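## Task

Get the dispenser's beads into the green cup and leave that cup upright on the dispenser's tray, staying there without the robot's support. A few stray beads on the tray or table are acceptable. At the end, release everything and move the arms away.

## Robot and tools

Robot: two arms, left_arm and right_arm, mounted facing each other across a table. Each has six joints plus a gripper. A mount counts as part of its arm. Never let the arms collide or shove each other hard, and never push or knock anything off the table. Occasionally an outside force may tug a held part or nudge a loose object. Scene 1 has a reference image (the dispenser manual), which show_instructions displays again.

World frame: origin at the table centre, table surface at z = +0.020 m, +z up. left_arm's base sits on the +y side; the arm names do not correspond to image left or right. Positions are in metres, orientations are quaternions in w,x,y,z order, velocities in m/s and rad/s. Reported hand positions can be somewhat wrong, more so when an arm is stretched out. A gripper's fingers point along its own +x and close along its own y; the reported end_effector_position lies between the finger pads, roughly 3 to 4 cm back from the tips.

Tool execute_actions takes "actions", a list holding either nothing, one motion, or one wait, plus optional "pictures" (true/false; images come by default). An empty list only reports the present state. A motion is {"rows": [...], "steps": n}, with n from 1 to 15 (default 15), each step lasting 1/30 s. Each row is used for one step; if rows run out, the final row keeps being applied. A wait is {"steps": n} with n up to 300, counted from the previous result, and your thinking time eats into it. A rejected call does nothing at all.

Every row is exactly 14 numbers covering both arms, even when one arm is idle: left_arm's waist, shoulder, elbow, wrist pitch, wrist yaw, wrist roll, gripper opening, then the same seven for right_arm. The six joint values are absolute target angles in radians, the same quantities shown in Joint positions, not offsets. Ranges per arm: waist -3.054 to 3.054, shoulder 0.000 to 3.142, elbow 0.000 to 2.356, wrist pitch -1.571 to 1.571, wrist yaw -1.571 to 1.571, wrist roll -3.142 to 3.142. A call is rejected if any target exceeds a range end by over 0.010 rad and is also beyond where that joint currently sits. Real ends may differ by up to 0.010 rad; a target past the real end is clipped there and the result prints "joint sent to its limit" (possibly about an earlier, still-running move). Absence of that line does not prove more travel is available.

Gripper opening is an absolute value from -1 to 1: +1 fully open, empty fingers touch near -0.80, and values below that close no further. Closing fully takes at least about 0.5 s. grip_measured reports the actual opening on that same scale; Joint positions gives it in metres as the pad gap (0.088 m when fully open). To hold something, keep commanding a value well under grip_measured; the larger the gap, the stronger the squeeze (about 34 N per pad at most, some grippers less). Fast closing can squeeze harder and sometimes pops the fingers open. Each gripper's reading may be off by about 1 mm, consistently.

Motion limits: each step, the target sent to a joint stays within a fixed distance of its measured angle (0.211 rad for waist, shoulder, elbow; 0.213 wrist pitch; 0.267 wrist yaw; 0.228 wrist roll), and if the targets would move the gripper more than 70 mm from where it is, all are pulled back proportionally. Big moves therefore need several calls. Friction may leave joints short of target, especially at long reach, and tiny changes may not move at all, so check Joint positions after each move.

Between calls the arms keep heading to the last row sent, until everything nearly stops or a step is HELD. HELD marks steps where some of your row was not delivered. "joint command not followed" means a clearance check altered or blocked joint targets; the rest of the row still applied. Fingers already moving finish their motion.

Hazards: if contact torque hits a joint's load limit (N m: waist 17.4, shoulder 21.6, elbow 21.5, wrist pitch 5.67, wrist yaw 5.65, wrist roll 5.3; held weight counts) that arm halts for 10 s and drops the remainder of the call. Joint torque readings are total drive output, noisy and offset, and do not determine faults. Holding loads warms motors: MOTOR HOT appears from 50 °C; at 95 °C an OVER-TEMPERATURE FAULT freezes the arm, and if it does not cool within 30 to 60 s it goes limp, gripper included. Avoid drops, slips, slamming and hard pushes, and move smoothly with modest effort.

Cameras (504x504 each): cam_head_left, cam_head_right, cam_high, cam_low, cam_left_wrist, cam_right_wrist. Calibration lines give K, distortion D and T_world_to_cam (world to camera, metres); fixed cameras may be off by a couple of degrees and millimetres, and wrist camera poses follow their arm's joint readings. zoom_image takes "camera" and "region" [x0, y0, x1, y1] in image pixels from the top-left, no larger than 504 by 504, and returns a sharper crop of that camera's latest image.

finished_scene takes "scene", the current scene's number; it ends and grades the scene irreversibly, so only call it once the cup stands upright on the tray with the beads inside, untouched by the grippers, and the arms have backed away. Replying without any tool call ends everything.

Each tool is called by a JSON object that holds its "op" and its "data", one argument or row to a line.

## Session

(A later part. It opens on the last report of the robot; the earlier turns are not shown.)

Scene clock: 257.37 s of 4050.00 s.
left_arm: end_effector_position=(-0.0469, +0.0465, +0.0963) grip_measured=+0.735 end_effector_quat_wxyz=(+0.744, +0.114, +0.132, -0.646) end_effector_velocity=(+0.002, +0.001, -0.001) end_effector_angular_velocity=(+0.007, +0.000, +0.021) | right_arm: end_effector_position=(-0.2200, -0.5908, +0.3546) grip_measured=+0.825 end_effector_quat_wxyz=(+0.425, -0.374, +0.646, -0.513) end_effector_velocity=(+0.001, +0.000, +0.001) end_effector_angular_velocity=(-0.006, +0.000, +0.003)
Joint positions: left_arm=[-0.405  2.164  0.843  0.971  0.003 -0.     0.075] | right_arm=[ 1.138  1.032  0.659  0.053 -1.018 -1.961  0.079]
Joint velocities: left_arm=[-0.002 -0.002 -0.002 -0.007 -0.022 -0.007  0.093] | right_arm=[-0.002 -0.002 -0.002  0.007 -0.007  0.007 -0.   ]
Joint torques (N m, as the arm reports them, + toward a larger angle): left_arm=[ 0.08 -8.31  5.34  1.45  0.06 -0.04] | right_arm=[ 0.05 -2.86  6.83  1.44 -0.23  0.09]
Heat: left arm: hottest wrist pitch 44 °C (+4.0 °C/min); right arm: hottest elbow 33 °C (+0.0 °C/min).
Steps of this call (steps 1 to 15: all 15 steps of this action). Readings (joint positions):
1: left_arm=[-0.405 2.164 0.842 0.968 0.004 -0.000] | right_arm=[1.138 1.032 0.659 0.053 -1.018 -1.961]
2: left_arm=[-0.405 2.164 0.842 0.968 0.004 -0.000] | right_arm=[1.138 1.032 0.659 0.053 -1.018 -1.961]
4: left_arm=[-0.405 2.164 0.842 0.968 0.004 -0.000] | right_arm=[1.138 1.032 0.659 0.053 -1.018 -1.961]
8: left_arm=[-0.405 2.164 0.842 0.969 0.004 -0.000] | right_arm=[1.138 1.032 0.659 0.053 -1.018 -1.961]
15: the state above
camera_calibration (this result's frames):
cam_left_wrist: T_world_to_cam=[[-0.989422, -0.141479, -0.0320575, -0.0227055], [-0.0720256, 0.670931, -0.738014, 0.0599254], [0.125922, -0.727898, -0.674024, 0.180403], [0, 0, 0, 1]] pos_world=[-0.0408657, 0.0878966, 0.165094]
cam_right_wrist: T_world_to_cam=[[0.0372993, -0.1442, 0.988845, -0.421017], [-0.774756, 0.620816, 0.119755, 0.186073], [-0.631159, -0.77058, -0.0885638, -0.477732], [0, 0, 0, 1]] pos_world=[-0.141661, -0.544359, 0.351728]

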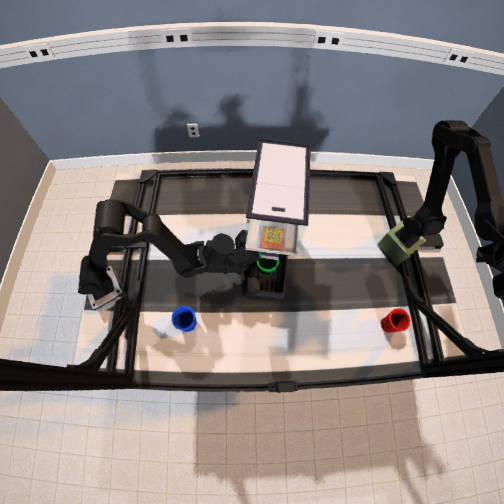

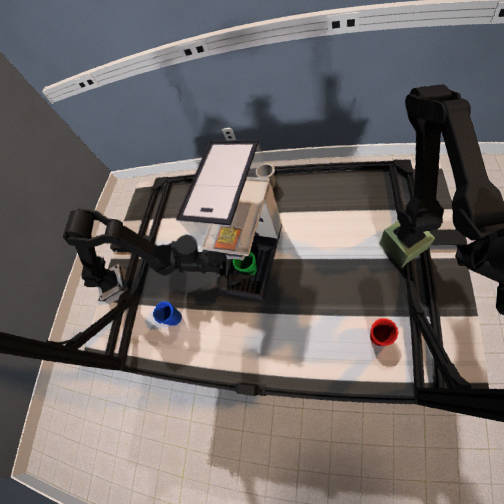

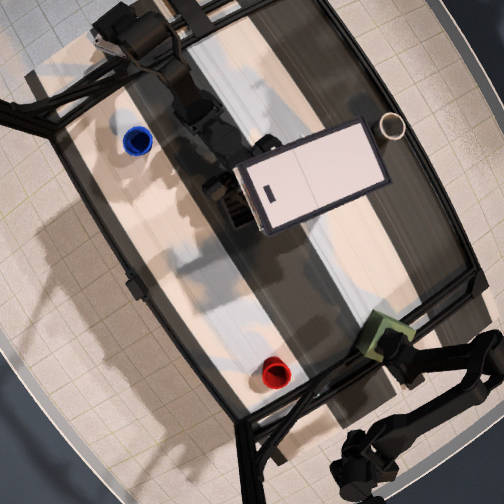

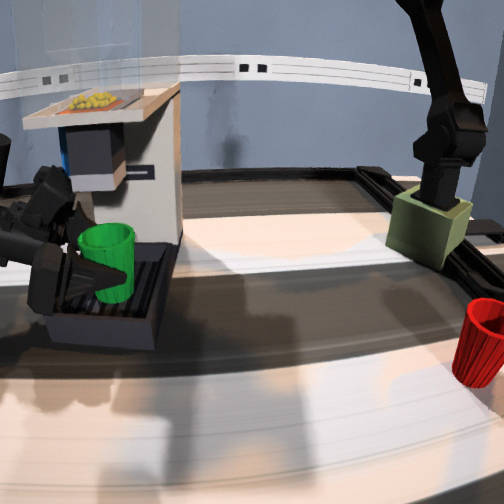

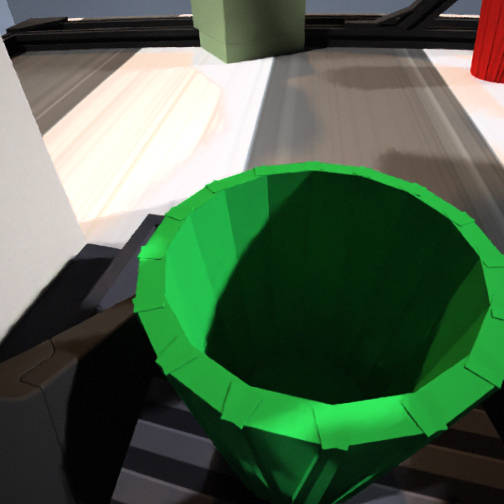

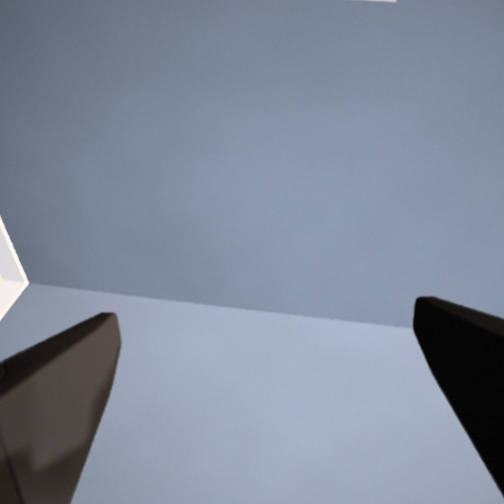

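{"op": "execute_actions", "data": {
  "actions": [
    {"rows":[
[-0.403,2.160,0.842,0.973,0.005,-0.002,0.9,1.138,1.031,0.66,0.053,-1.018,-1.961,0.825],
[-0.403,2.150,0.839,0.973,0.005,-0.002,0.9,1.138,1.031,0.66,0.053,-1.018,-1.961,0.825],
[-0.403,2.141,0.835,0.973,0.005,-0.002,0.9,1.138,1.031,0.66,0.053,-1.018,-1.961,0.825],
[-0.403,2.134,0.829,0.975,0.005,-0.002,0.9,1.138,1.031,0.66,0.053,-1.018,-1.961,0.825],
[-0.403,2.127,0.820,0.978,0.005,-0.002,0.9,1.138,1.031,0.66,0.053,-1.018,-1.961,0.825],
[-0.403,2.119,0.808,0.982,0.005,-0.002,0.9,1.138,1.031,0.66,0.053,-1.018,-1.961,0.825],
[-0.403,2.110,0.794,0.987,0.005,-0.002,0.9,1.138,1.031,0.66,0.053,-1.018,-1.961,0.825],
[-0.403,2.100,0.778,0.992,0.005,-0.002,0.9,1.138,1.031,0.66,0.053,-1.018,-1.961,0.825],
[-0.403,2.090,0.761,0.998,0.005,-0.002,0.9,1.138,1.031,0.66,0.053,-1.018,-1.961,0.825],
[-0.403,2.079,0.743,1.004,0.005,-0.002,0.9,1.138,1.031,0.66,0.053,-1.018,-1.961,0.825],
[-0.403,2.068,0.725,1.010,0.005,-0.002,0.9,1.138,1.031,0.66,0.053,-1.018,-1.961,0.825],
[-0.403,2.056,0.706,1.016,0.005,-0.002,0.9,1.138,1.031,0.66,0.053,-1.018,-1.961,0.825],
[-0.403,2.044,0.687,1.022,0.005,-0.002,0.9,1.138,1.031,0.66,0.053,-1.018,-1.961,0.825],
[-0.403,2.032,0.668,1.028,0.005,-0.002,0.9,1.138,1.031,0.66,0.053,-1.018,-1.961,0.825],
[-0.403,2.019,0.649,1.033,0.005,-0.002,0.9,1.138,1.031,0.66,0.053,-1.018,-1.961,0.825]],"steps":15}
  ],
  "pictures": false
}}

{"op": "execute_actions", "data": {
  "actions": [
    {"rows":[
[-0.403,2.006,0.630,1.038,0.005,-0.002,0.9,1.138,1.031,0.66,0.053,-1.018,-1.961,0.825],
[-0.403,1.992,0.612,1.042,0.005,-0.002,0.9,1.138,1.031,0.66,0.053,-1.018,-1.961,0.825],
[-0.403,1.978,0.594,1.046,0.005,-0.002,0.9,1.138,1.031,0.66,0.053,-1.018,-1.961,0.825],
[-0.403,1.963,0.577,1.050,0.005,-0.002,0.9,1.138,1.031,0.66,0.053,-1.018,-1.961,0.825],
[-0.403,1.948,0.560,1.054,0.005,-0.002,0.9,1.138,1.031,0.66,0.053,-1.018,-1.961,0.825],
[-0.403,1.933,0.544,1.058,0.005,-0.002,0.9,1.138,1.031,0.66,0.053,-1.018,-1.961,0.825],
[-0.403,1.918,0.529,1.062,0.005,-0.002,0.9,1.138,1.031,0.66,0.053,-1.018,-1.961,0.825],
[-0.403,1.903,0.514,1.066,0.005,-0.002,0.9,1.138,1.031,0.66,0.053,-1.018,-1.961,0.825],
[-0.403,1.888,0.500,1.070,0.005,-0.002,0.82,1.138,1.031,0.66,0.053,-1.018,-1.961,0.825],
[-0.403,1.873,0.487,1.074,0.005,-0.002,0.73,1.138,1.031,0.66,0.053,-1.018,-1.961,0.825],
[-0.403,1.858,0.475,1.078,0.005,-0.002,0.64,1.138,1.031,0.66,0.053,-1.018,-1.961,0.825],
[-0.401,1.844,0.464,1.082,0.005,-0.002,0.55,1.138,1.031,0.66,0.053,-1.018,-1.961,0.825],
[-0.397,1.830,0.453,1.087,0.005,-0.002,0.46,1.138,1.031,0.66,0.053,-1.018,-1.961,0.825],
[-0.391,1.816,0.443,1.093,0.005,-0.002,0.37,1.138,1.031,0.66,0.053,-1.018,-1.961,0.825],
[-0.383,1.802,0.433,1.100,0.005,-0.002,0.28,1.138,1.031,0.66,0.053,-1.018,-1.961,0.825]],"steps":15}
  ],
  "pictures": false
}}

{"op": "execute_actions", "data": {
  "actions": [
    {"rows":[
[-0.373,1.789,0.424,1.107,0.005,-0.002,0.19,1.138,1.031,0.66,0.053,-1.018,-1.961,0.825],
[-0.362,1.776,0.416,1.114,0.005,-0.002,0.10,1.138,1.031,0.66,0.053,-1.018,-1.961,0.825],
[-0.350,1.764,0.408,1.121,0.005,-0.002,0.01,1.138,1.031,0.66,0.053,-1.018,-1.961,0.825],
[-0.338,1.753,0.401,1.128,0.005,-0.002,-0.08,1.138,1.031,0.66,0.053,-1.018,-1.961,0.825],
[-0.326,1.743,0.395,1.135,0.005,-0.002,-0.17,1.138,1.031,0.66,0.053,-1.018,-1.961,0.825],
[-0.314,1.734,0.390,1.142,0.005,-0.002,-0.26,1.138,1.031,0.66,0.053,-1.018,-1.961,0.825],
[-0.302,1.727,0.385,1.149,0.005,-0.002,-0.35,1.138,1.031,0.66,0.053,-1.018,-1.961,0.825],
[-0.290,1.721,0.381,1.156,0.005,-0.002,-0.44,1.138,1.031,0.66,0.053,-1.018,-1.961,0.825],
[-0.278,1.717,0.378,1.162,0.005,-0.002,-0.52,1.138,1.031,0.66,0.053,-1.018,-1.961,0.825],
[-0.266,1.714,0.377,1.168,0.005,-0.002,-0.59,1.138,1.031,0.66,0.053,-1.018,-1.961,0.825],
[-0.254,1.714,0.377,1.173,0.005,-0.002,-0.65,1.138,1.031,0.66,0.053,-1.018,-1.961,0.825],
[-0.242,1.718,0.380,1.178,0.005,-0.002,-0.70,1.138,1.031,0.66,0.053,-1.018,-1.961,0.825],
[-0.230,1.724,0.385,1.183,0.005,-0.002,-0.74,1.138,1.031,0.66,0.053,-1.018,-1.961,0.825],
[-0.218,1.730,0.391,1.188,0.005,-0.002,-0.77,1.138,1.031,0.66,0.053,-1.018,-1.961,0.825],
[-0.209,1.736,0.398,1.192,0.005,-0.002,-0.80,1.138,1.031,0.66,0.053,-1.018,-1.961,0.825]],"steps":15}
  ],
  "pictures": false
}}

{"op": "execute_actions", "data": {
  "actions": [
    {"rows":[
[-0.202,1.742,0.405,1.196,0.005,-0.002,-0.82,1.138,1.031,0.66,0.053,-1.018,-1.961,0.825],
[-0.197,1.748,0.412,1.200,0.005,-0.002,-0.82,1.138,1.031,0.66,0.053,-1.018,-1.961,0.825],
[-0.194,1.753,0.419,1.204,0.005,-0.002,-0.82,1.138,1.031,0.66,0.053,-1.018,-1.961,0.825],
[-0.193,1.757,0.426,1.207,0.005,-0.002,-0.82,1.138,1.031,0.66,0.053,-1.018,-1.961,0.825],
[-0.193,1.760,0.432,1.210,0.005,-0.002,-0.82,1.138,1.031,0.66,0.053,-1.018,-1.961,0.825],
[-0.193,1.763,0.437,1.212,0.005,-0.002,-0.82,1.138,1.031,0.66,0.053,-1.018,-1.961,0.825],
[-0.193,1.765,0.441,1.214,0.005,-0.002,-0.82,1.138,1.031,0.66,0.053,-1.018,-1.961,0.825],
[-0.193,1.766,0.444,1.215,0.005,-0.002,-0.82,1.138,1.031,0.66,0.053,-1.018,-1.961,0.825],
[-0.193,1.767,0.445,1.216,0.005,-0.002,-0.82,1.138,1.031,0.66,0.053,-1.018,-1.961,0.825]],"steps":15}
  ]
}}

Scene clock: 345.07 s of 4050.00 s.
left_arm: end_effector_position=(-0.0514, +0.0772, +0.1059) grip_measured=+0.900 end_effector_quat_wxyz=(+0.744, +0.112, +0.131, -0.646) end_effector_velocity=(-0.019, +0.133, +0.010) end_effector_angular_velocity=(+0.057, -0.001, +0.002) | right_arm: end_effector_position=(-0.2200, -0.5908, +0.3546) grip_measured=+0.825 end_effector_quat_wxyz=(+0.425, -0.374, +0.646, -0.513) end_effector_velocity=(+0.002, +0.001, +0.002) end_effector_angular_velocity=(-0.011, -0.001, +0.012)
Joint positions: left_arm=[-0.405  2.066  0.704  1.016  0.004 -0.     0.083] | right_arm=[ 1.138  1.032  0.659  0.053 -1.018 -1.961  0.079]
Joint velocities: left_arm=[-0.002 -0.354 -0.564  0.154 -0.007  0.007  0.   ] | right_arm=[-0.007 -0.002 -0.002  0.007 -0.022  0.007 -0.   ]
Joint torques (N m, as the arm reports them, + toward a larger angle): left_arm=[  0.24 -10.18   3.73   1.49   0.04  -0.05] | right_arm=[ 0.01 -2.9   6.87  1.47 -0.22  0.09]
Heat: left arm: hottest shoulder 46 °C (+2.0 °C/min); right arm: hottest elbow 34 °C (+0.0 °C/min).
Steps of this call (steps 1 to 15: the robot went on to your last target; steps 16 to 90: nothing new was sent; then 84.20 s passed at rest; steps 91 to 105: all 15 steps of this action). Readings (joint positions):
91: left_arm=[-0.405 2.165 0.843 0.971 0.004 -0.000] | right_arm=[1.138 1.032 0.659 0.053 -1.018 -1.961]
92: left_arm=[-0.405 2.165 0.843 0.971 0.004 -0.000] | right_arm=[1.138 1.032 0.659 0.053 -1.018 -1.961]
94: left_arm=[-0.405 2.164 0.842 0.971 0.004 -0.000] | right_arm=[1.138 1.032 0.659 0.053 -1.018 -1.961]
98: left_arm=[-0.405 2.141 0.816 0.980 0.004 -0.000] | right_arm=[1.138 1.032 0.659 0.053 -1.018 -1.961]
105: the state above

Scene clock: 345.57 s of 4050.00 s.
left_arm: end_effector_position=(-0.0572, +0.1311, +0.1338) grip_measured=+0.499 end_effector_quat_wxyz=(+0.748, +0.098, +0.115, -0.646) end_effector_velocity=(+0.041, +0.075, +0.096) end_effector_angular_velocity=(-0.254, -0.038, +0.143) | right_arm: end_effector_position=(-0.2200, -0.5908, +0.3546) grip_measured=+0.825 end_effector_quat_wxyz=(+0.425, -0.374, +0.646, -0.513) end_effector_velocity=(-0.001, +0.001, -0.002) end_effector_angular_velocity=(+0.001, -0.014, -0.011)
Joint positions: left_arm=[-0.4    1.853  0.468  1.083  0.004 -0.     0.063] | right_arm=[ 1.138  1.032  0.659  0.053 -1.018 -1.961  0.079]
Joint velocities: left_arm=[ 0.12  -0.427 -0.325  0.154 -0.022 -0.007 -0.124] | right_arm=[-0.002 -0.002 -0.002 -0.007  0.007  0.007  0.   ]
Joint torques (N m, as the arm reports them, + toward a larger angle): left_arm=[ 0.57 -8.01  3.93  1.51  0.01 -0.04] | right_arm=[ 0.12 -2.9   6.97  1.47 -0.27  0.11]
Heat: left arm: hottest shoulder 46 °C (+2.0 °C/min); right arm: hottest elbow 34 °C (+0.0 °C/min).
Steps of this call (steps 1 to 15: all 15 steps of this action). Readings (joint positions):
1: left_arm=[-0.405 2.055 0.685 1.021 0.004 -0.000] | right_arm=[1.138 1.032 0.659 0.053 -1.018 -1.961]
2: left_arm=[-0.405 2.042 0.666 1.026 0.004 -0.000] | right_arm=[1.138 1.032 0.659 0.053 -1.018 -1.961]
4: left_arm=[-0.405 2.016 0.629 1.035 0.004 -0.000] | right_arm=[1.138 1.032 0.659 0.053 -1.018 -1.961]
8: left_arm=[-0.405 1.958 0.561 1.052 0.004 -0.000] | right_arm=[1.138 1.032 0.659 0.053 -1.018 -1.961]
15: the state above

Scene clock: 346.07 s of 4050.00 s.
left_arm: end_effector_position=(+0.0018, +0.1601, +0.1744) grip_measured=-0.689 end_effector_quat_wxyz=(+0.804, +0.049, +0.067, -0.589) end_effector_velocity=(+0.127, +0.036, +0.025) end_effector_angular_velocity=(-0.111, -0.029, +0.343) | right_arm: end_effector_position=(-0.2200, -0.5908, +0.3546) grip_measured=+0.825 end_effector_quat_wxyz=(+0.425, -0.374, +0.646, -0.513) end_effector_velocity=(-0.001, +0.001, -0.003) end_effector_angular_velocity=(+0.007, -0.005, -0.008)
Joint positions: left_arm=[-0.24   1.731  0.388  1.177  0.003 -0.     0.005] | right_arm=[ 1.138  1.032  0.659  0.053 -1.018 -1.961  0.079]
Joint velocities: left_arm=[ 0.335 -0.002  0.002  0.11  -0.007 -0.007 -0.061] | right_arm=[-0.002  0.002 -0.002 -0.007  0.007 -0.007 -0.   ]
Joint torques (N m, as the arm reports them, + toward a larger angle): left_arm=[ 0.12 -5.51  5.82  1.53  0.06 -0.05] | right_arm=[ 0.11 -2.81  6.93  1.44 -0.24  0.07]
Heat: left arm: hottest shoulder 46 °C (+2.0 °C/min); right arm: hottest elbow 34 °C (+0.0 °C/min).
Steps of this call (steps 1 to 15: all 15 steps of this action). Readings (joint positions):
1: left_arm=[-0.395 1.839 0.457 1.088 0.004 -0.000] | right_arm=[1.138 1.032 0.659 0.053 -1.018 -1.961]
2: left_arm=[-0.389 1.825 0.447 1.095 0.004 -0.000] | right_arm=[1.138 1.032 0.659 0.053 -1.018 -1.961]
4: left_arm=[-0.370 1.799 0.429 1.108 0.003 -0.000] | right_arm=[1.138 1.032 0.659 0.053 -1.018 -1.961]
8: left_arm=[-0.323 1.755 0.402 1.136 0.003 -0.000] | right_arm=[1.138 1.032 0.659 0.053 -1.018 -1.961]
15: the state above

Scene clock: 346.57 s of 4050.00 s.
left_arm: end_effector_position=(+0.0226, +0.1525, +0.1910) grip_measured=-0.794 end_effector_quat_wxyz=(+0.818, +0.029, +0.042, -0.573) end_effector_velocity=(-0.002, -0.001, -0.002) end_effector_angular_velocity=(+0.005, +0.009, +0.001) | right_arm: end_effector_position=(-0.2200, -0.5908, +0.3546) grip_measured=+0.825 end_effector_quat_wxyz=(+0.425, -0.374, +0.646, -0.513) end_effector_velocity=(-0.001, +0.001, +0.000) end_effector_angular_velocity=(+0.004, +0.014, -0.008)
Joint positions: left_arm=[-0.196  1.752  0.438  1.213  0.004 -0.     0.   ] | right_arm=[ 1.138  1.032  0.659  0.053 -1.018 -1.961  0.079]
Joint velocities: left_arm=[-0.007  0.002  0.002 -0.007 -0.007 -0.007 -0.   ] | right_arm=[-0.002 -0.002 -0.002  0.007  0.007 -0.007 -0.   ]
Joint torques (N m, as the arm reports them, + toward a larger angle): left_arm=[ 0.4  -4.46  5.8   1.51  0.05 -0.07] | right_arm=[ 0.13 -2.8   6.88  1.46 -0.25  0.09]
Heat: left arm: hottest shoulder 46 °C (+1.0 °C/min); right arm: hottest elbow 34 °C (+0.0 °C/min).
Steps of this call (steps 1 to 15: all 15 steps of this action). Readings (joint positions):
1: left_arm=[-0.229 1.731 0.389 1.181 0.003 -0.000] | right_arm=[1.138 1.032 0.659 0.053 -1.018 -1.961]
2: left_arm=[-0.220 1.731 0.391 1.184 0.003 -0.000] | right_arm=[1.138 1.032 0.659 0.053 -1.018 -1.961]
4: left_arm=[-0.205 1.734 0.402 1.194 0.003 -0.000] | right_arm=[1.138 1.032 0.659 0.053 -1.018 -1.961]
8: left_arm=[-0.197 1.745 0.427 1.207 0.004 -0.000] | right_arm=[1.138 1.032 0.659 0.053 -1.018 -1.961]
15: the state above
camera_calibration (this result's frames):
cam_left_wrist: T_world_to_cam=[[-0.935893, -0.350868, -0.0315659, 0.0946987], [-0.139293, 0.450863, -0.881658, 0.126272], [0.323577, -0.82074, -0.470832, 0.28347], [0, 0, 0, 1]] pos_world=[0.014492, 0.208951, 0.247784]
cam_right_wrist: T_world_to_cam=[[0.0372993, -0.1442, 0.988845, -0.421017], [-0.774756, 0.620816, 0.119755, 0.186073], [-0.631159, -0.77058, -0.0885638, -0.477732], [0, 0, 0, 1]] pos_world=[-0.141661, -0.544359, 0.351728]

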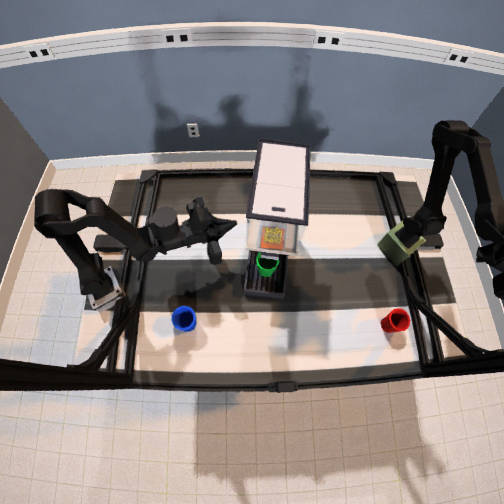

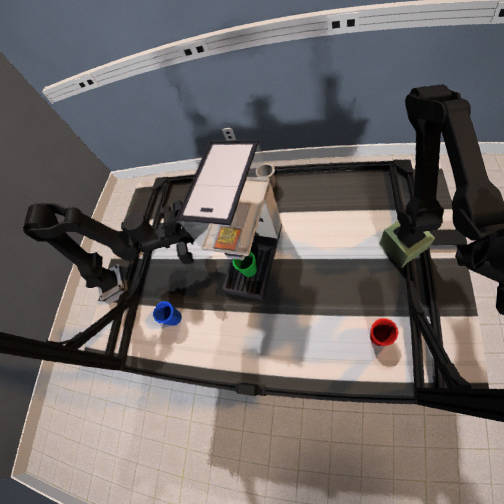

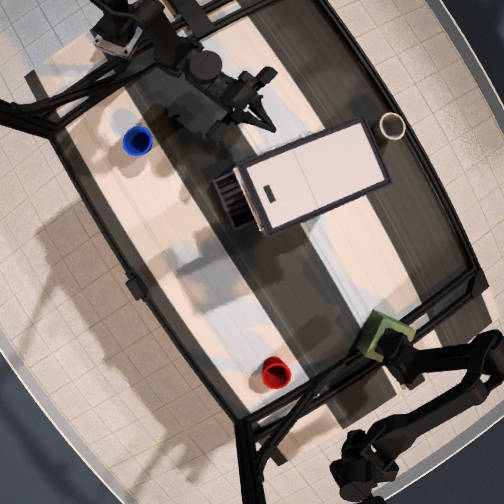

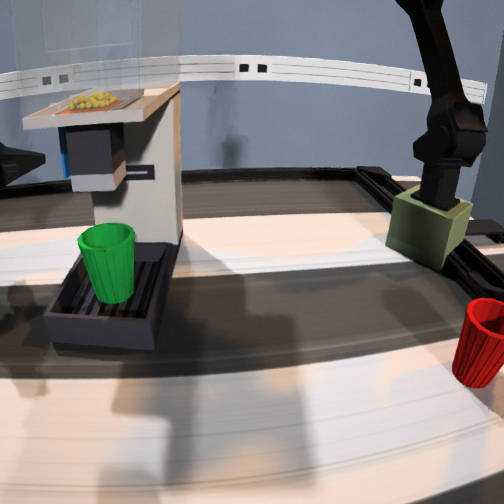

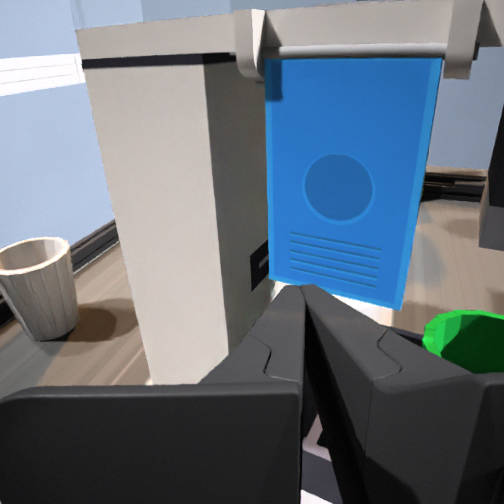

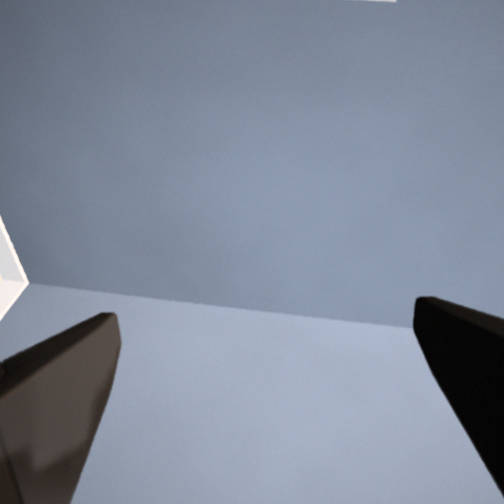

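{"op": "execute_actions", "data": {
  "actions": [
    {"rows":[
[-0.196,1.769,0.447,1.214,0.005,-0.002,-0.82,1.138,1.031,0.66,0.053,-1.018,-1.961,0.825],
[-0.199,1.772,0.451,1.212,0.005,-0.002,-0.82,1.138,1.031,0.66,0.053,-1.018,-1.961,0.825],
[-0.201,1.777,0.456,1.211,0.005,-0.002,-0.82,1.138,1.031,0.66,0.053,-1.018,-1.961,0.825],
[-0.203,1.783,0.463,1.210,0.005,-0.002,-0.82,1.138,1.031,0.66,0.053,-1.018,-1.961,0.825],
[-0.206,1.790,0.471,1.209,0.005,-0.002,-0.82,1.138,1.031,0.66,0.053,-1.018,-1.961,0.825],
[-0.208,1.797,0.479,1.208,0.005,-0.002,-0.82,1.138,1.031,0.66,0.053,-1.018,-1.961,0.825],
[-0.211,1.804,0.486,1.208,0.005,-0.002,-0.82,1.138,1.031,0.66,0.053,-1.018,-1.961,0.825],
[-0.213,1.810,0.493,1.207,0.005,-0.002,-0.82,1.138,1.031,0.66,0.053,-1.018,-1.961,0.825],
[-0.215,1.815,0.498,1.207,0.005,-0.002,-0.82,1.138,1.031,0.66,0.053,-1.018,-1.961,0.825],
[-0.216,1.819,0.502,1.206,0.005,-0.002,-0.82,1.138,1.031,0.66,0.053,-1.018,-1.961,0.825],
[-0.217,1.822,0.505,1.206,0.005,-0.002,-0.82,1.138,1.031,0.66,0.053,-1.018,-1.961,0.825],
[-0.218,1.825,0.508,1.206,0.005,-0.002,-0.82,1.138,1.031,0.66,0.053,-1.018,-1.961,0.825],
[-0.219,1.828,0.511,1.205,0.005,-0.002,-0.82,1.138,1.031,0.66,0.053,-1.018,-1.961,0.825],
[-0.220,1.830,0.514,1.205,0.005,-0.002,-0.82,1.138,1.031,0.66,0.053,-1.018,-1.961,0.825],
[-0.221,1.832,0.517,1.205,0.005,-0.002,-0.82,1.138,1.031,0.66,0.053,-1.018,-1.961,0.825]],"steps":15}
  ],
  "pictures": false
}}

{"op": "execute_actions", "data": {
  "actions": [
    {"rows":[
[-0.222,1.834,0.520,1.2045,0.005,-0.002,-0.82,1.138,1.031,0.66,0.053,-1.018,-1.961,0.825],
[-0.223,1.836,0.523,1.204,0.005,-0.002,-0.82,1.138,1.031,0.66,0.053,-1.018,-1.961,0.825],
[-0.224,1.838,0.526,1.2035,0.005,-0.002,-0.82,1.138,1.031,0.66,0.053,-1.018,-1.961,0.825],
[-0.225,1.840,0.529,1.203,0.005,-0.002,-0.82,1.138,1.031,0.66,0.053,-1.018,-1.961,0.825],
[-0.226,1.842,0.532,1.2025,0.005,-0.002,-0.82,1.138,1.031,0.66,0.053,-1.018,-1.961,0.825],
[-0.227,1.844,0.535,1.202,0.005,-0.002,-0.82,1.138,1.031,0.66,0.053,-1.018,-1.961,0.825],
[-0.228,1.846,0.538,1.2015,0.005,-0.002,-0.82,1.138,1.031,0.66,0.053,-1.018,-1.961,0.825],
[-0.229,1.848,0.541,1.201,0.005,-0.002,-0.82,1.138,1.031,0.66,0.053,-1.018,-1.961,0.825],
[-0.230,1.850,0.544,1.200,0.005,-0.002,-0.82,1.138,1.031,0.66,0.053,-1.018,-1.961,0.825],
[-0.231,1.852,0.547,1.1995,0.005,-0.002,-0.82,1.138,1.031,0.66,0.053,-1.018,-1.961,0.825],
[-0.232,1.854,0.550,1.199,0.005,-0.002,-0.82,1.138,1.031,0.66,0.053,-1.018,-1.961,0.825],
[-0.233,1.856,0.553,1.1985,0.005,-0.002,-0.82,1.138,1.031,0.66,0.053,-1.018,-1.961,0.825],
[-0.234,1.858,0.556,1.198,0.005,-0.002,-0.82,1.138,1.031,0.66,0.053,-1.018,-1.961,0.825],
[-0.235,1.859,0.559,1.197,0.005,-0.002,-0.82,1.138,1.031,0.66,0.053,-1.018,-1.961,0.825],
[-0.236,1.861,0.562,1.1965,0.005,-0.002,-0.82,1.138,1.031,0.66,0.053,-1.018,-1.961,0.825]],"steps":15}
  ],
  "pictures": false
}}

{"op": "execute_actions", "data": {
  "actions": [
    {"rows":[
[-0.237,1.863,0.565,1.196,0.005,-0.002,-0.82,1.138,1.031,0.66,0.053,-1.018,-1.961,0.825],
[-0.238,1.865,0.568,1.1955,0.005,-0.002,-0.82,1.138,1.031,0.66,0.053,-1.018,-1.961,0.825],
[-0.239,1.867,0.571,1.195,0.005,-0.002,-0.82,1.138,1.031,0.66,0.053,-1.018,-1.961,0.825],
[-0.240,1.869,0.574,1.194,0.005,-0.002,-0.82,1.138,1.031,0.66,0.053,-1.018,-1.961,0.825],
[-0.241,1.871,0.577,1.1935,0.005,-0.002,-0.82,1.138,1.031,0.66,0.053,-1.018,-1.961,0.825],
[-0.242,1.873,0.580,1.193,0.005,-0.002,-0.82,1.138,1.031,0.66,0.053,-1.018,-1.961,0.825],
[-0.243,1.875,0.583,1.1925,0.005,-0.002,-0.82,1.138,1.031,0.66,0.053,-1.018,-1.961,0.825],
[-0.244,1.876,0.586,1.192,0.005,-0.002,-0.82,1.138,1.031,0.66,0.053,-1.018,-1.961,0.825],
[-0.245,1.878,0.589,1.191,0.005,-0.002,-0.82,1.138,1.031,0.66,0.053,-1.018,-1.961,0.825],
[-0.246,1.880,0.592,1.1905,0.005,-0.002,-0.82,1.138,1.031,0.66,0.053,-1.018,-1.961,0.825],
[-0.247,1.882,0.595,1.190,0.005,-0.002,-0.82,1.138,1.031,0.66,0.053,-1.018,-1.961,0.825],
[-0.248,1.884,0.598,1.1895,0.005,-0.002,-0.82,1.138,1.031,0.66,0.053,-1.018,-1.961,0.825],
[-0.249,1.885,0.601,1.189,0.005,-0.002,-0.82,1.138,1.031,0.66,0.053,-1.018,-1.961,0.825],
[-0.250,1.887,0.604,1.1885,0.005,-0.002,-0.82,1.138,1.031,0.66,0.053,-1.018,-1.961,0.825],
[-0.250,1.888,0.607,1.188,0.005,-0.002,-0.82,1.138,1.031,0.66,0.053,-1.018,-1.961,0.825]],"steps":15}
  ],
  "pictures": false
}}

{"op": "execute_actions", "data": {
  "actions": [
    {"rows":[
[-0.250,1.888,0.607,1.188,0.005,-0.002,-0.82,1.138,1.031,0.66,0.053,-1.018,-1.961,0.825]],"steps":12}
  ]
}}

{"op": "zoom_image", "data": {
  "camera": "cam_head_left",
  "region": [200, 200, 320, 320]
}}

Scene clock: 387.90 s of 4050.00 s.
left_arm: end_effector_position=(+0.0208, +0.1346, +0.1889) grip_measured=-0.794 end_effector_quat_wxyz=(+0.813, +0.029, +0.041, -0.580) end_effector_velocity=(-0.002, -0.025, -0.003) end_effector_angular_velocity=(-0.004, +0.004, -0.009) | right_arm: end_effector_position=(-0.2200, -0.5908, +0.3546) grip_measured=+0.825 end_effector_quat_wxyz=(+0.425, -0.374, +0.646, -0.513) end_effector_velocity=(+0.001, +0.000, +0.001) end_effector_angular_velocity=(+0.001, +0.004, +0.006)
Joint positions: left_arm=[-0.215  1.81   0.502  1.209  0.004 -0.     0.   ] | right_arm=[ 1.138  1.032  0.659  0.053 -1.018 -1.961  0.079]
Joint velocities: left_arm=[-0.032  0.081  0.09  -0.007 -0.022 -0.007 -0.   ] | right_arm=[-0.002 -0.002  0.002 -0.007 -0.007 -0.007 -0.   ]
Joint torques (N m, as the arm reports them, + toward a larger angle): left_arm=[-0.19 -4.92  5.93  1.18  0.03 -0.07] | right_arm=[-0.02 -2.84  7.04  1.41 -0.27  0.1 ]
Heat: left arm: hottest wrist pitch 45 °C (-1.0 °C/min); right arm: hottest elbow 34 °C (+0.0 °C/min).
Steps of this call (steps 1 to 15: the robot went on to your last target; steps 16 to 90: nothing new was sent; then 37.83 s passed at rest; steps 91 to 105: all 15 steps of this action). Readings (joint positions):
91: left_arm=[-0.196 1.753 0.439 1.213 0.004 -0.000] | right_arm=[1.138 1.032 0.659 0.053 -1.018 -1.961]
92: left_arm=[-0.196 1.754 0.440 1.213 0.004 -0.000] | right_arm=[1.138 1.032 0.659 0.053 -1.018 -1.961]
94: left_arm=[-0.196 1.758 0.445 1.213 0.004 -0.000] | right_arm=[1.138 1.032 0.659 0.053 -1.018 -1.961]
98: left_arm=[-0.203 1.779 0.469 1.212 0.004 -0.000] | right_arm=[1.138 1.032 0.659 0.053 -1.018 -1.961]
105: the state above

Scene clock: 388.40 s of 4050.00 s.
left_arm: end_effector_position=(+0.0182, +0.1218, +0.1902) grip_measured=-0.794 end_effector_quat_wxyz=(+0.808, +0.027, +0.038, -0.587) end_effector_velocity=(-0.005, -0.024, +0.004) end_effector_angular_velocity=(-0.009, +0.004, -0.024) | right_arm: end_effector_position=(-0.2200, -0.5908, +0.3546) grip_measured=+0.825 end_effector_quat_wxyz=(+0.425, -0.374, +0.646, -0.513) end_effector_velocity=(+0.003, +0.001, -0.002) end_effector_angular_velocity=(+0.003, -0.011, +0.006)
Joint positions: left_arm=[-0.23   1.841  0.547  1.201  0.004 -0.     0.   ] | right_arm=[ 1.138  1.032  0.659  0.053 -1.018 -1.961  0.079]
Joint velocities: left_arm=[-0.032  0.046  0.09  -0.037 -0.007 -0.007  0.   ] | right_arm=[-0.002 -0.007 -0.002 -0.022 -0.007 -0.007  0.   ]
Joint torques (N m, as the arm reports them, + toward a larger angle): left_arm=[-0.19 -5.13  5.97  1.18  0.04 -0.04] | right_arm=[ 0.02 -2.96  6.98  1.43 -0.24  0.09]
Heat: left arm: hottest wrist pitch 45 °C (-1.0 °C/min); right arm: hottest elbow 34 °C (+0.0 °C/min).
Steps of this call (steps 1 to 15: all 15 steps of this action). Readings (joint positions):
1: left_arm=[-0.216 1.813 0.505 1.208 0.004 -0.000] | right_arm=[1.138 1.032 0.659 0.053 -1.018 -1.961]
2: left_arm=[-0.217 1.815 0.508 1.208 0.004 -0.000] | right_arm=[1.138 1.032 0.659 0.053 -1.018 -1.961]
4: left_arm=[-0.219 1.819 0.514 1.207 0.004 -0.000] | right_arm=[1.138 1.032 0.659 0.053 -1.018 -1.961]
8: left_arm=[-0.223 1.827 0.527 1.205 0.004 -0.000] | right_arm=[1.138 1.032 0.659 0.053 -1.018 -1.961]
15: the state above

Scene clock: 388.90 s of 4050.00 s.
left_arm: end_effector_position=(+0.0168, +0.1106, +0.1916) grip_measured=-0.794 end_effector_quat_wxyz=(+0.805, +0.025, +0.035, -0.591) end_effector_velocity=(-0.007, -0.022, +0.003) end_effector_angular_velocity=(-0.010, -0.010, -0.035) | right_arm: end_effector_position=(-0.2200, -0.5908, +0.3546) grip_measured=+0.825 end_effector_quat_wxyz=(+0.425, -0.374, +0.646, -0.513) end_effector_velocity=(-0.003, +0.003, -0.002) end_effector_angular_velocity=(+0.011, +0.001, -0.027)
Joint positions: left_arm=[-0.241  1.868  0.59   1.192  0.004 -0.     0.   ] | right_arm=[ 1.138  1.032  0.659  0.053 -1.018 -1.961  0.079]
Joint velocities: left_arm=[-0.027  0.046  0.081 -0.022  0.007  0.007  0.   ] | right_arm=[-0.007 -0.002 -0.002 -0.007  0.022 -0.007 -0.   ]
Joint torques (N m, as the arm reports them, + toward a larger angle): left_arm=[-0.62 -5.42  6.41  1.2   0.04 -0.06] | right_arm=[ 0.11 -2.77  6.98  1.45 -0.27  0.08]
Heat: left arm: hottest wrist pitch 44 °C (-2.0 °C/min); right arm: hottest elbow 34 °C (+0.0 °C/min).
Steps of this call (steps 1 to 15: all 15 steps of this action). Readings (joint positions):
1: left_arm=[-0.231 1.842 0.550 1.201 0.004 -0.000] | right_arm=[1.138 1.032 0.659 0.053 -1.018 -1.961]
2: left_arm=[-0.232 1.844 0.553 1.200 0.004 -0.000] | right_arm=[1.138 1.032 0.659 0.053 -1.018 -1.961]
4: left_arm=[-0.234 1.848 0.558 1.199 0.004 -0.000] | right_arm=[1.138 1.032 0.659 0.053 -1.018 -1.961]
8: left_arm=[-0.236 1.855 0.570 1.196 0.004 -0.000] | right_arm=[1.138 1.032 0.659 0.053 -1.018 -1.961]
15: the state above

Scene clock: 389.30 s of 4050.00 s.
left_arm: end_effector_position=(+0.0165, +0.1086, +0.1920) grip_measured=-0.794 end_effector_quat_wxyz=(+0.805, +0.025, +0.034, -0.592) end_effector_velocity=(-0.000, +0.001, -0.001) end_effector_angular_velocity=(+0.005, +0.009, +0.005) | right_arm: end_effector_position=(-0.2200, -0.5908, +0.3546) grip_measured=+0.825 end_effector_quat_wxyz=(+0.425, -0.374, +0.646, -0.513) end_effector_velocity=(+0.000, +0.001, -0.004) end_effector_angular_velocity=(+0.008, -0.015, -0.008)
Joint positions: left_arm=[-0.243  1.872  0.597  1.191  0.004 -0.     0.   ] | right_arm=[ 1.138  1.032  0.659  0.053 -1.018 -1.961  0.079]
Joint velocities: left_arm=[-0.002 -0.002 -0.002 -0.007 -0.007 -0.007 -0.   ] | right_arm=[-0.002 -0.002 -0.002 -0.022  0.007 -0.007 -0.   ]
Joint torques (N m, as the arm reports them, + toward a larger angle): left_arm=[-0.74 -5.33  6.51  1.21  0.08 -0.02] | right_arm=[-0.02 -2.76  6.94  1.45 -0.27  0.09]
Heat: left arm: hottest wrist pitch 44 °C (-2.0 °C/min); right arm: hottest elbow 34 °C (+0.0 °C/min).
Steps of this call (steps 1 to 12: all 12 steps of this action). Readings (joint positions):
1: left_arm=[-0.242 1.869 0.592 1.191 0.004 -0.000] | right_arm=[1.138 1.032 0.659 0.053 -1.018 -1.961]
2: left_arm=[-0.242 1.870 0.594 1.191 0.004 -0.000] | right_arm=[1.138 1.032 0.659 0.053 -1.018 -1.961]
4: left_arm=[-0.243 1.871 0.596 1.191 0.004 -0.000] | right_arm=[1.138 1.032 0.659 0.053 -1.018 -1.961]
8: left_arm=[-0.243 1.871 0.596 1.191 0.004 -0.000] | right_arm=[1.138 1.032 0.659 0.053 -1.018 -1.961]
12: the state above
camera_calibration (this result's frames):
cam_left_wrist: T_world_to_cam=[[-0.95116, -0.307089, -0.0314705, 0.0691572], [-0.113509, 0.442728, -0.889442, 0.147986], [0.287071, -0.84243, -0.455962, 0.249992], [0, 0, 0, 1]] pos_world=[0.0108119, 0.166321, 0.247788]
cam_right_wrist: T_world_to_cam=[[0.0372993, -0.1442, 0.988845, -0.421017], [-0.774756, 0.620816, 0.119755, 0.186073], [-0.631159, -0.77058, -0.0885638, -0.477732], [0, 0, 0, 1]] pos_world=[-0.141661, -0.544359, 0.351728]

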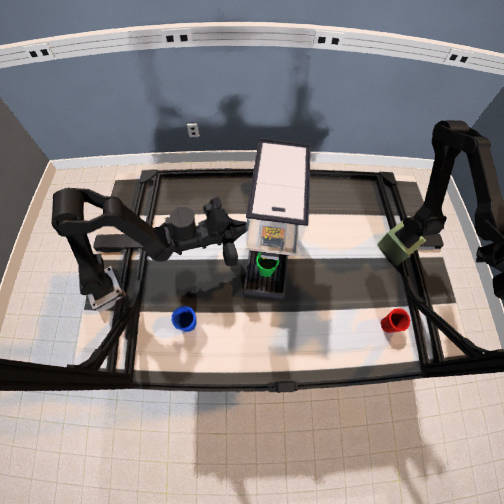

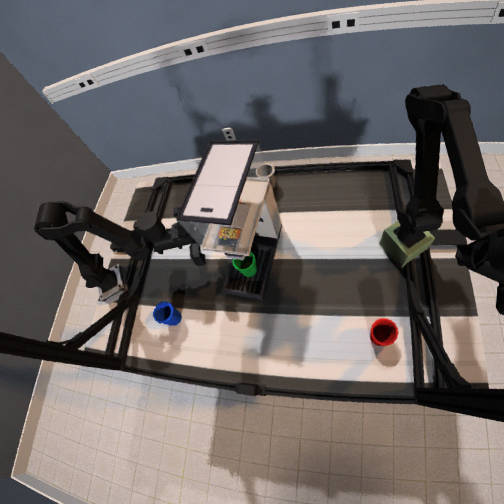

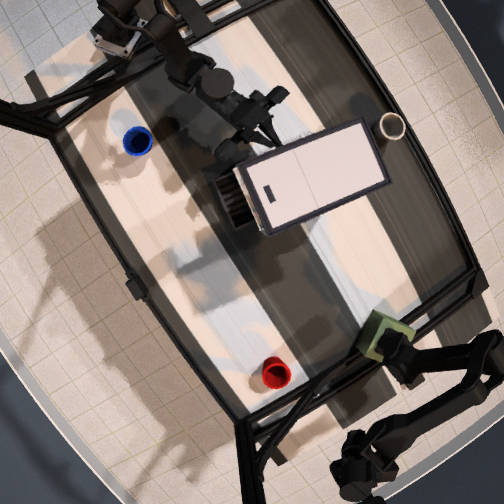

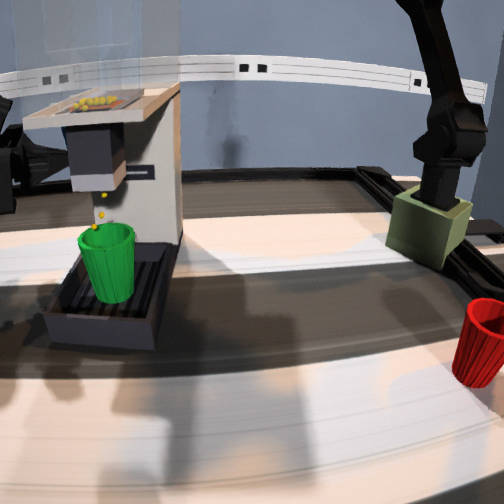

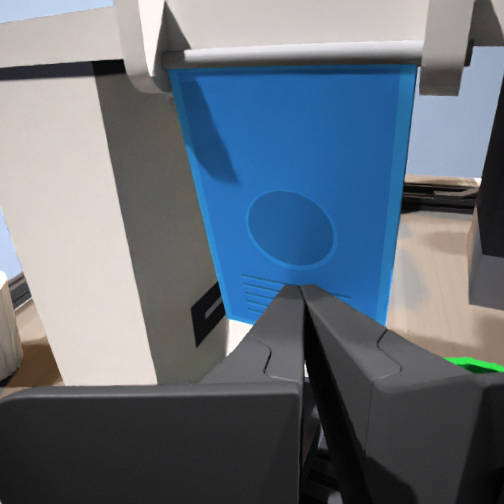

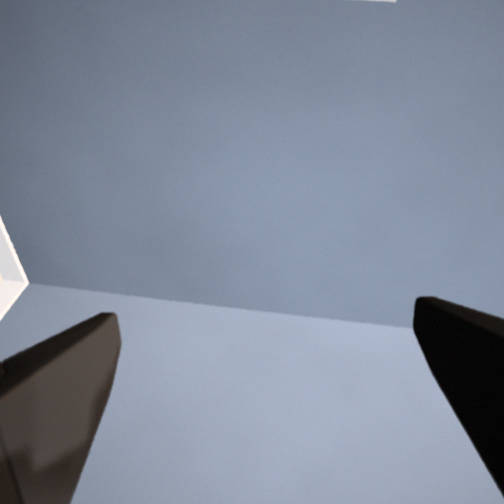

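Region (200, 200, 320, 320) of cam_head_left's 504x504 image, scaled by 4.200, with more detail than that image has.

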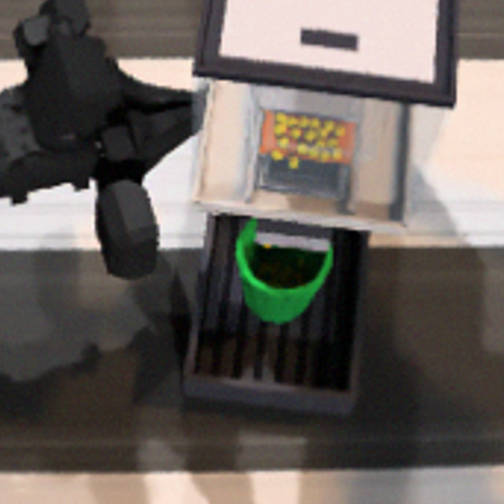

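{"op": "execute_actions", "data": {
  "actions": [
    {"rows":[
[-0.251,1.890,0.610,1.187,0.005,-0.002,-0.82,1.138,1.031,0.66,0.053,-1.018,-1.961,0.825],
[-0.252,1.892,0.613,1.186,0.005,-0.002,-0.82,1.138,1.031,0.66,0.053,-1.018,-1.961,0.825],
[-0.253,1.894,0.616,1.185,0.005,-0.002,-0.82,1.138,1.031,0.66,0.053,-1.018,-1.961,0.825],
[-0.254,1.896,0.619,1.184,0.005,-0.002,-0.82,1.138,1.031,0.66,0.053,-1.018,-1.961,0.825],
[-0.255,1.898,0.622,1.183,0.005,-0.002,-0.82,1.138,1.031,0.66,0.053,-1.018,-1.961,0.825],
[-0.256,1.900,0.625,1.182,0.005,-0.002,-0.82,1.138,1.031,0.66,0.053,-1.018,-1.961,0.825],
[-0.257,1.902,0.628,1.181,0.005,-0.002,-0.82,1.138,1.031,0.66,0.053,-1.018,-1.961,0.825],
[-0.258,1.904,0.631,1.180,0.005,-0.002,-0.82,1.138,1.031,0.66,0.053,-1.018,-1.961,0.825],
[-0.259,1.906,0.634,1.179,0.005,-0.002,-0.82,1.138,1.031,0.66,0.053,-1.018,-1.961,0.825],
[-0.260,1.908,0.637,1.178,0.005,-0.002,-0.82,1.138,1.031,0.66,0.053,-1.018,-1.961,0.825],
[-0.261,1.910,0.640,1.177,0.005,-0.002,-0.82,1.138,1.031,0.66,0.053,-1.018,-1.961,0.825],
[-0.262,1.912,0.643,1.176,0.005,-0.002,-0.82,1.138,1.031,0.66,0.053,-1.018,-1.961,0.825],
[-0.263,1.914,0.646,1.175,0.005,-0.002,-0.82,1.138,1.031,0.66,0.053,-1.018,-1.961,0.825],
[-0.264,1.916,0.649,1.174,0.005,-0.002,-0.82,1.138,1.031,0.66,0.053,-1.018,-1.961,0.825],
[-0.265,1.918,0.652,1.173,0.005,-0.002,-0.82,1.138,1.031,0.66,0.053,-1.018,-1.961,0.825]],"steps":15}
  ],
  "pictures": false
}}

{"op": "execute_actions", "data": {
  "actions": [
    {"rows":[
[-0.265,1.918,0.652,1.173,0.005,-0.002,-0.82,1.138,1.031,0.66,0.053,-1.018,-1.961,0.825]],"steps":15}
  ]
}}

{"op": "zoom_image", "data": {
  "camera": "cam_head_left",
  "region": [200, 200, 320, 320]
}}

Scene clock: 400.03 s of 4050.00 s.
left_arm: end_effector_position=(+0.0154, +0.0990, +0.1942) grip_measured=-0.794 end_effector_quat_wxyz=(+0.802, +0.023, +0.031, -0.596) end_effector_velocity=(-0.005, -0.023, +0.005) end_effector_angular_velocity=(-0.018, +0.001, -0.019) | right_arm: end_effector_position=(-0.2200, -0.5908, +0.3546) grip_measured=+0.825 end_effector_quat_wxyz=(+0.425, -0.374, +0.646, -0.513) end_effector_velocity=(+0.003, -0.001, +0.000) end_effector_angular_velocity=(-0.005, -0.009, +0.008)
Joint positions: left_arm=[-0.252  1.892  0.634  1.181  0.004 -0.001  0.   ] | right_arm=[ 1.138  1.032  0.659  0.053 -1.018 -1.961  0.079]
Joint velocities: left_arm=[-0.027  0.046  0.085 -0.022 -0.007 -0.007 -0.   ] | right_arm=[ 0.002 -0.007 -0.002 -0.007 -0.007  0.007  0.   ]
Joint torques (N m, as the arm reports them, + toward a larger angle): left_arm=[-1.13 -5.07  6.79  0.97  0.11 -0.05] | right_arm=[-0.04 -2.95  6.97  1.42 -0.23  0.09]
Heat: left arm: hottest wrist pitch 44 °C (-2.0 °C/min); right arm: hottest elbow 35 °C (+1.0 °C/min).
Steps of this call (steps 1 to 15: the robot went on to your last target; steps 16 to 190: nothing new was sent; then 3.90 s passed at rest; steps 191 to 205: all 15 steps of this action). Readings (joint positions):
191: left_arm=[-0.243 1.873 0.598 1.190 0.004 -0.001] | right_arm=[1.138 1.032 0.659 0.053 -1.018 -1.961]
192: left_arm=[-0.244 1.873 0.599 1.190 0.004 -0.001] | right_arm=[1.138 1.032 0.659 0.053 -1.018 -1.961]
194: left_arm=[-0.244 1.875 0.602 1.189 0.004 -0.001] | right_arm=[1.138 1.032 0.659 0.053 -1.018 -1.961]
198: left_arm=[-0.247 1.881 0.613 1.186 0.004 -0.001] | right_arm=[1.138 1.032 0.659 0.053 -1.018 -1.961]
205: the state above

Scene clock: 400.53 s of 4050.00 s.
left_arm: end_effector_position=(+0.0154, +0.0971, +0.1946) grip_measured=-0.794 end_effector_quat_wxyz=(+0.802, +0.022, +0.031, -0.596) end_effector_velocity=(+0.002, +0.001, -0.004) end_effector_angular_velocity=(+0.010, +0.009, +0.020) | right_arm: end_effector_position=(-0.2200, -0.5908, +0.3546) grip_measured=+0.825 end_effector_quat_wxyz=(+0.425, -0.374, +0.646, -0.513) end_effector_velocity=(+0.003, -0.001, -0.000) end_effector_angular_velocity=(-0.008, -0.015, +0.017)
Joint positions: left_arm=[-0.254  1.896  0.641  1.179  0.003 -0.001  0.   ] | right_arm=[ 1.138  1.032  0.659  0.053 -1.018 -1.961  0.079]
Joint velocities: left_arm=[-0.002  0.002 -0.002 -0.007 -0.022 -0.007 -0.   ] | right_arm=[-0.002 -0.002 -0.002 -0.007 -0.022  0.007 -0.   ]
Joint torques (N m, as the arm reports them, + toward a larger angle): left_arm=[-1.15 -4.9   6.56  0.95  0.03 -0.05] | right_arm=[ 0.06 -2.85  6.88  1.42 -0.27  0.08]
Heat: left arm: hottest wrist pitch 44 °C (-2.0 °C/min); right arm: hottest elbow 35 °C (+1.0 °C/min).
Steps of this call (steps 1 to 15: all 15 steps of this action). Readings (joint positions):
1: left_arm=[-0.253 1.893 0.637 1.181 0.004 -0.001] | right_arm=[1.138 1.032 0.659 0.053 -1.018 -1.961]
2: left_arm=[-0.253 1.894 0.638 1.180 0.004 -0.001] | right_arm=[1.138 1.032 0.659 0.053 -1.018 -1.961]
4: left_arm=[-0.254 1.895 0.640 1.180 0.003 -0.001] | right_arm=[1.138 1.032 0.659 0.053 -1.018 -1.961]
8: left_arm=[-0.254 1.895 0.641 1.179 0.003 -0.001] | right_arm=[1.138 1.032 0.659 0.053 -1.018 -1.961]
15: the state above
camera_calibration (this result's frames):
cam_left_wrist: T_world_to_cam=[[-0.953967, -0.298296, -0.0310945, 0.0637228], [-0.107282, 0.436225, -0.89342, 0.15661], [0.280068, -0.848957, -0.448146, 0.24108], [0, 0, 0, 1]] pos_world=[0.0100721, 0.155358, 0.249939]
cam_right_wrist: T_world_to_cam=[[0.0372993, -0.1442, 0.988845, -0.421017], [-0.774756, 0.620816, 0.119755, 0.186073], [-0.631159, -0.77058, -0.0885638, -0.477732], [0, 0, 0, 1]] pos_world=[-0.141661, -0.544359, 0.351728]

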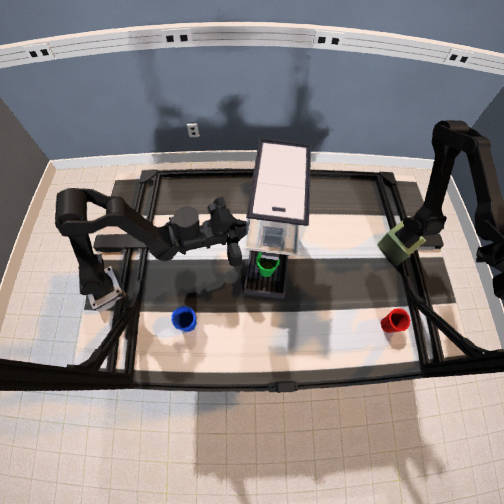

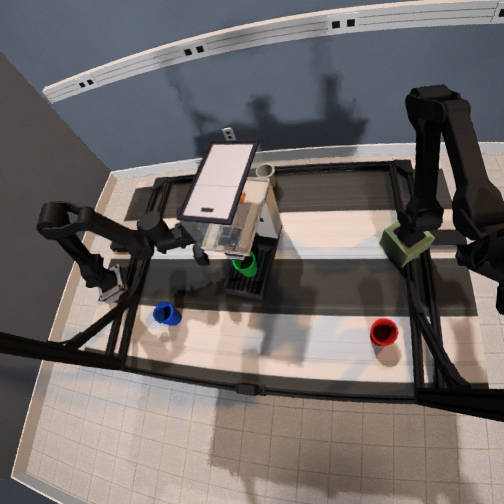

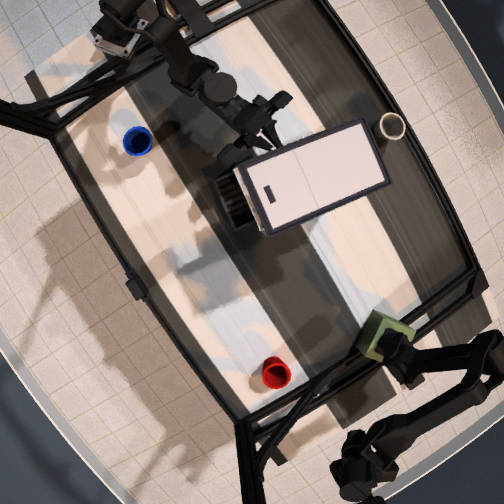

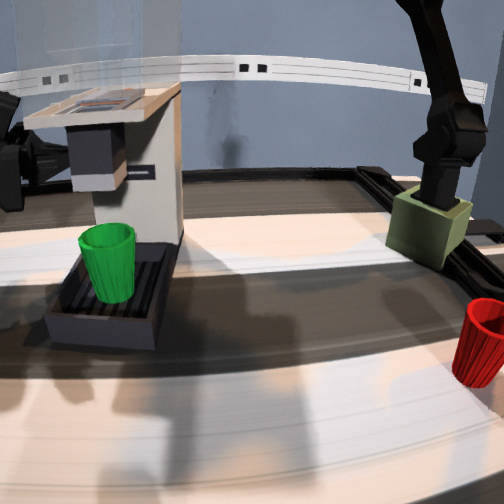

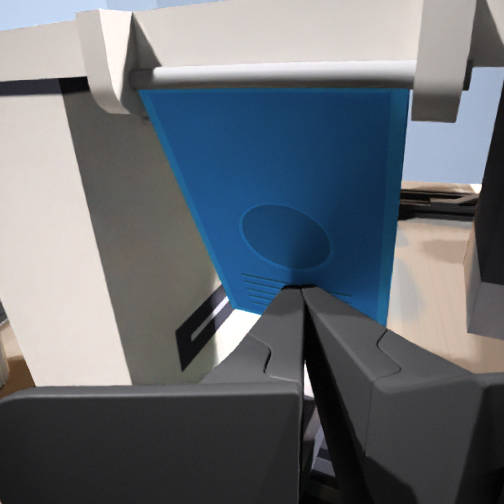

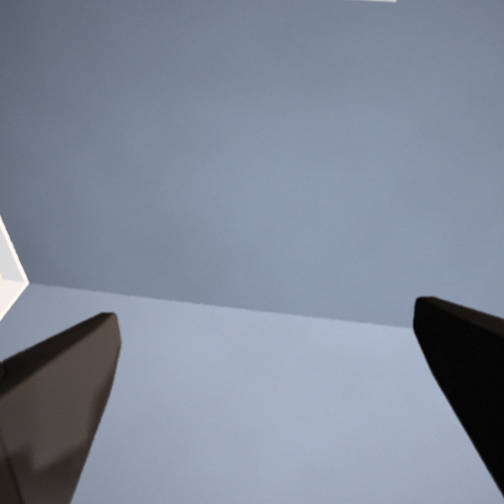

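Region (200, 200, 320, 320) of cam_head_left's 504x504 image, scaled by 4.200, with more detail than that image has.

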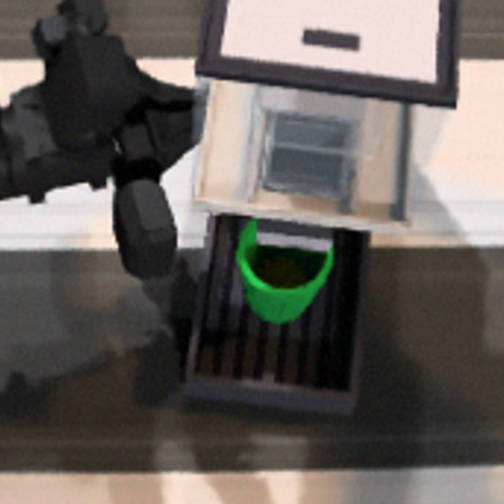

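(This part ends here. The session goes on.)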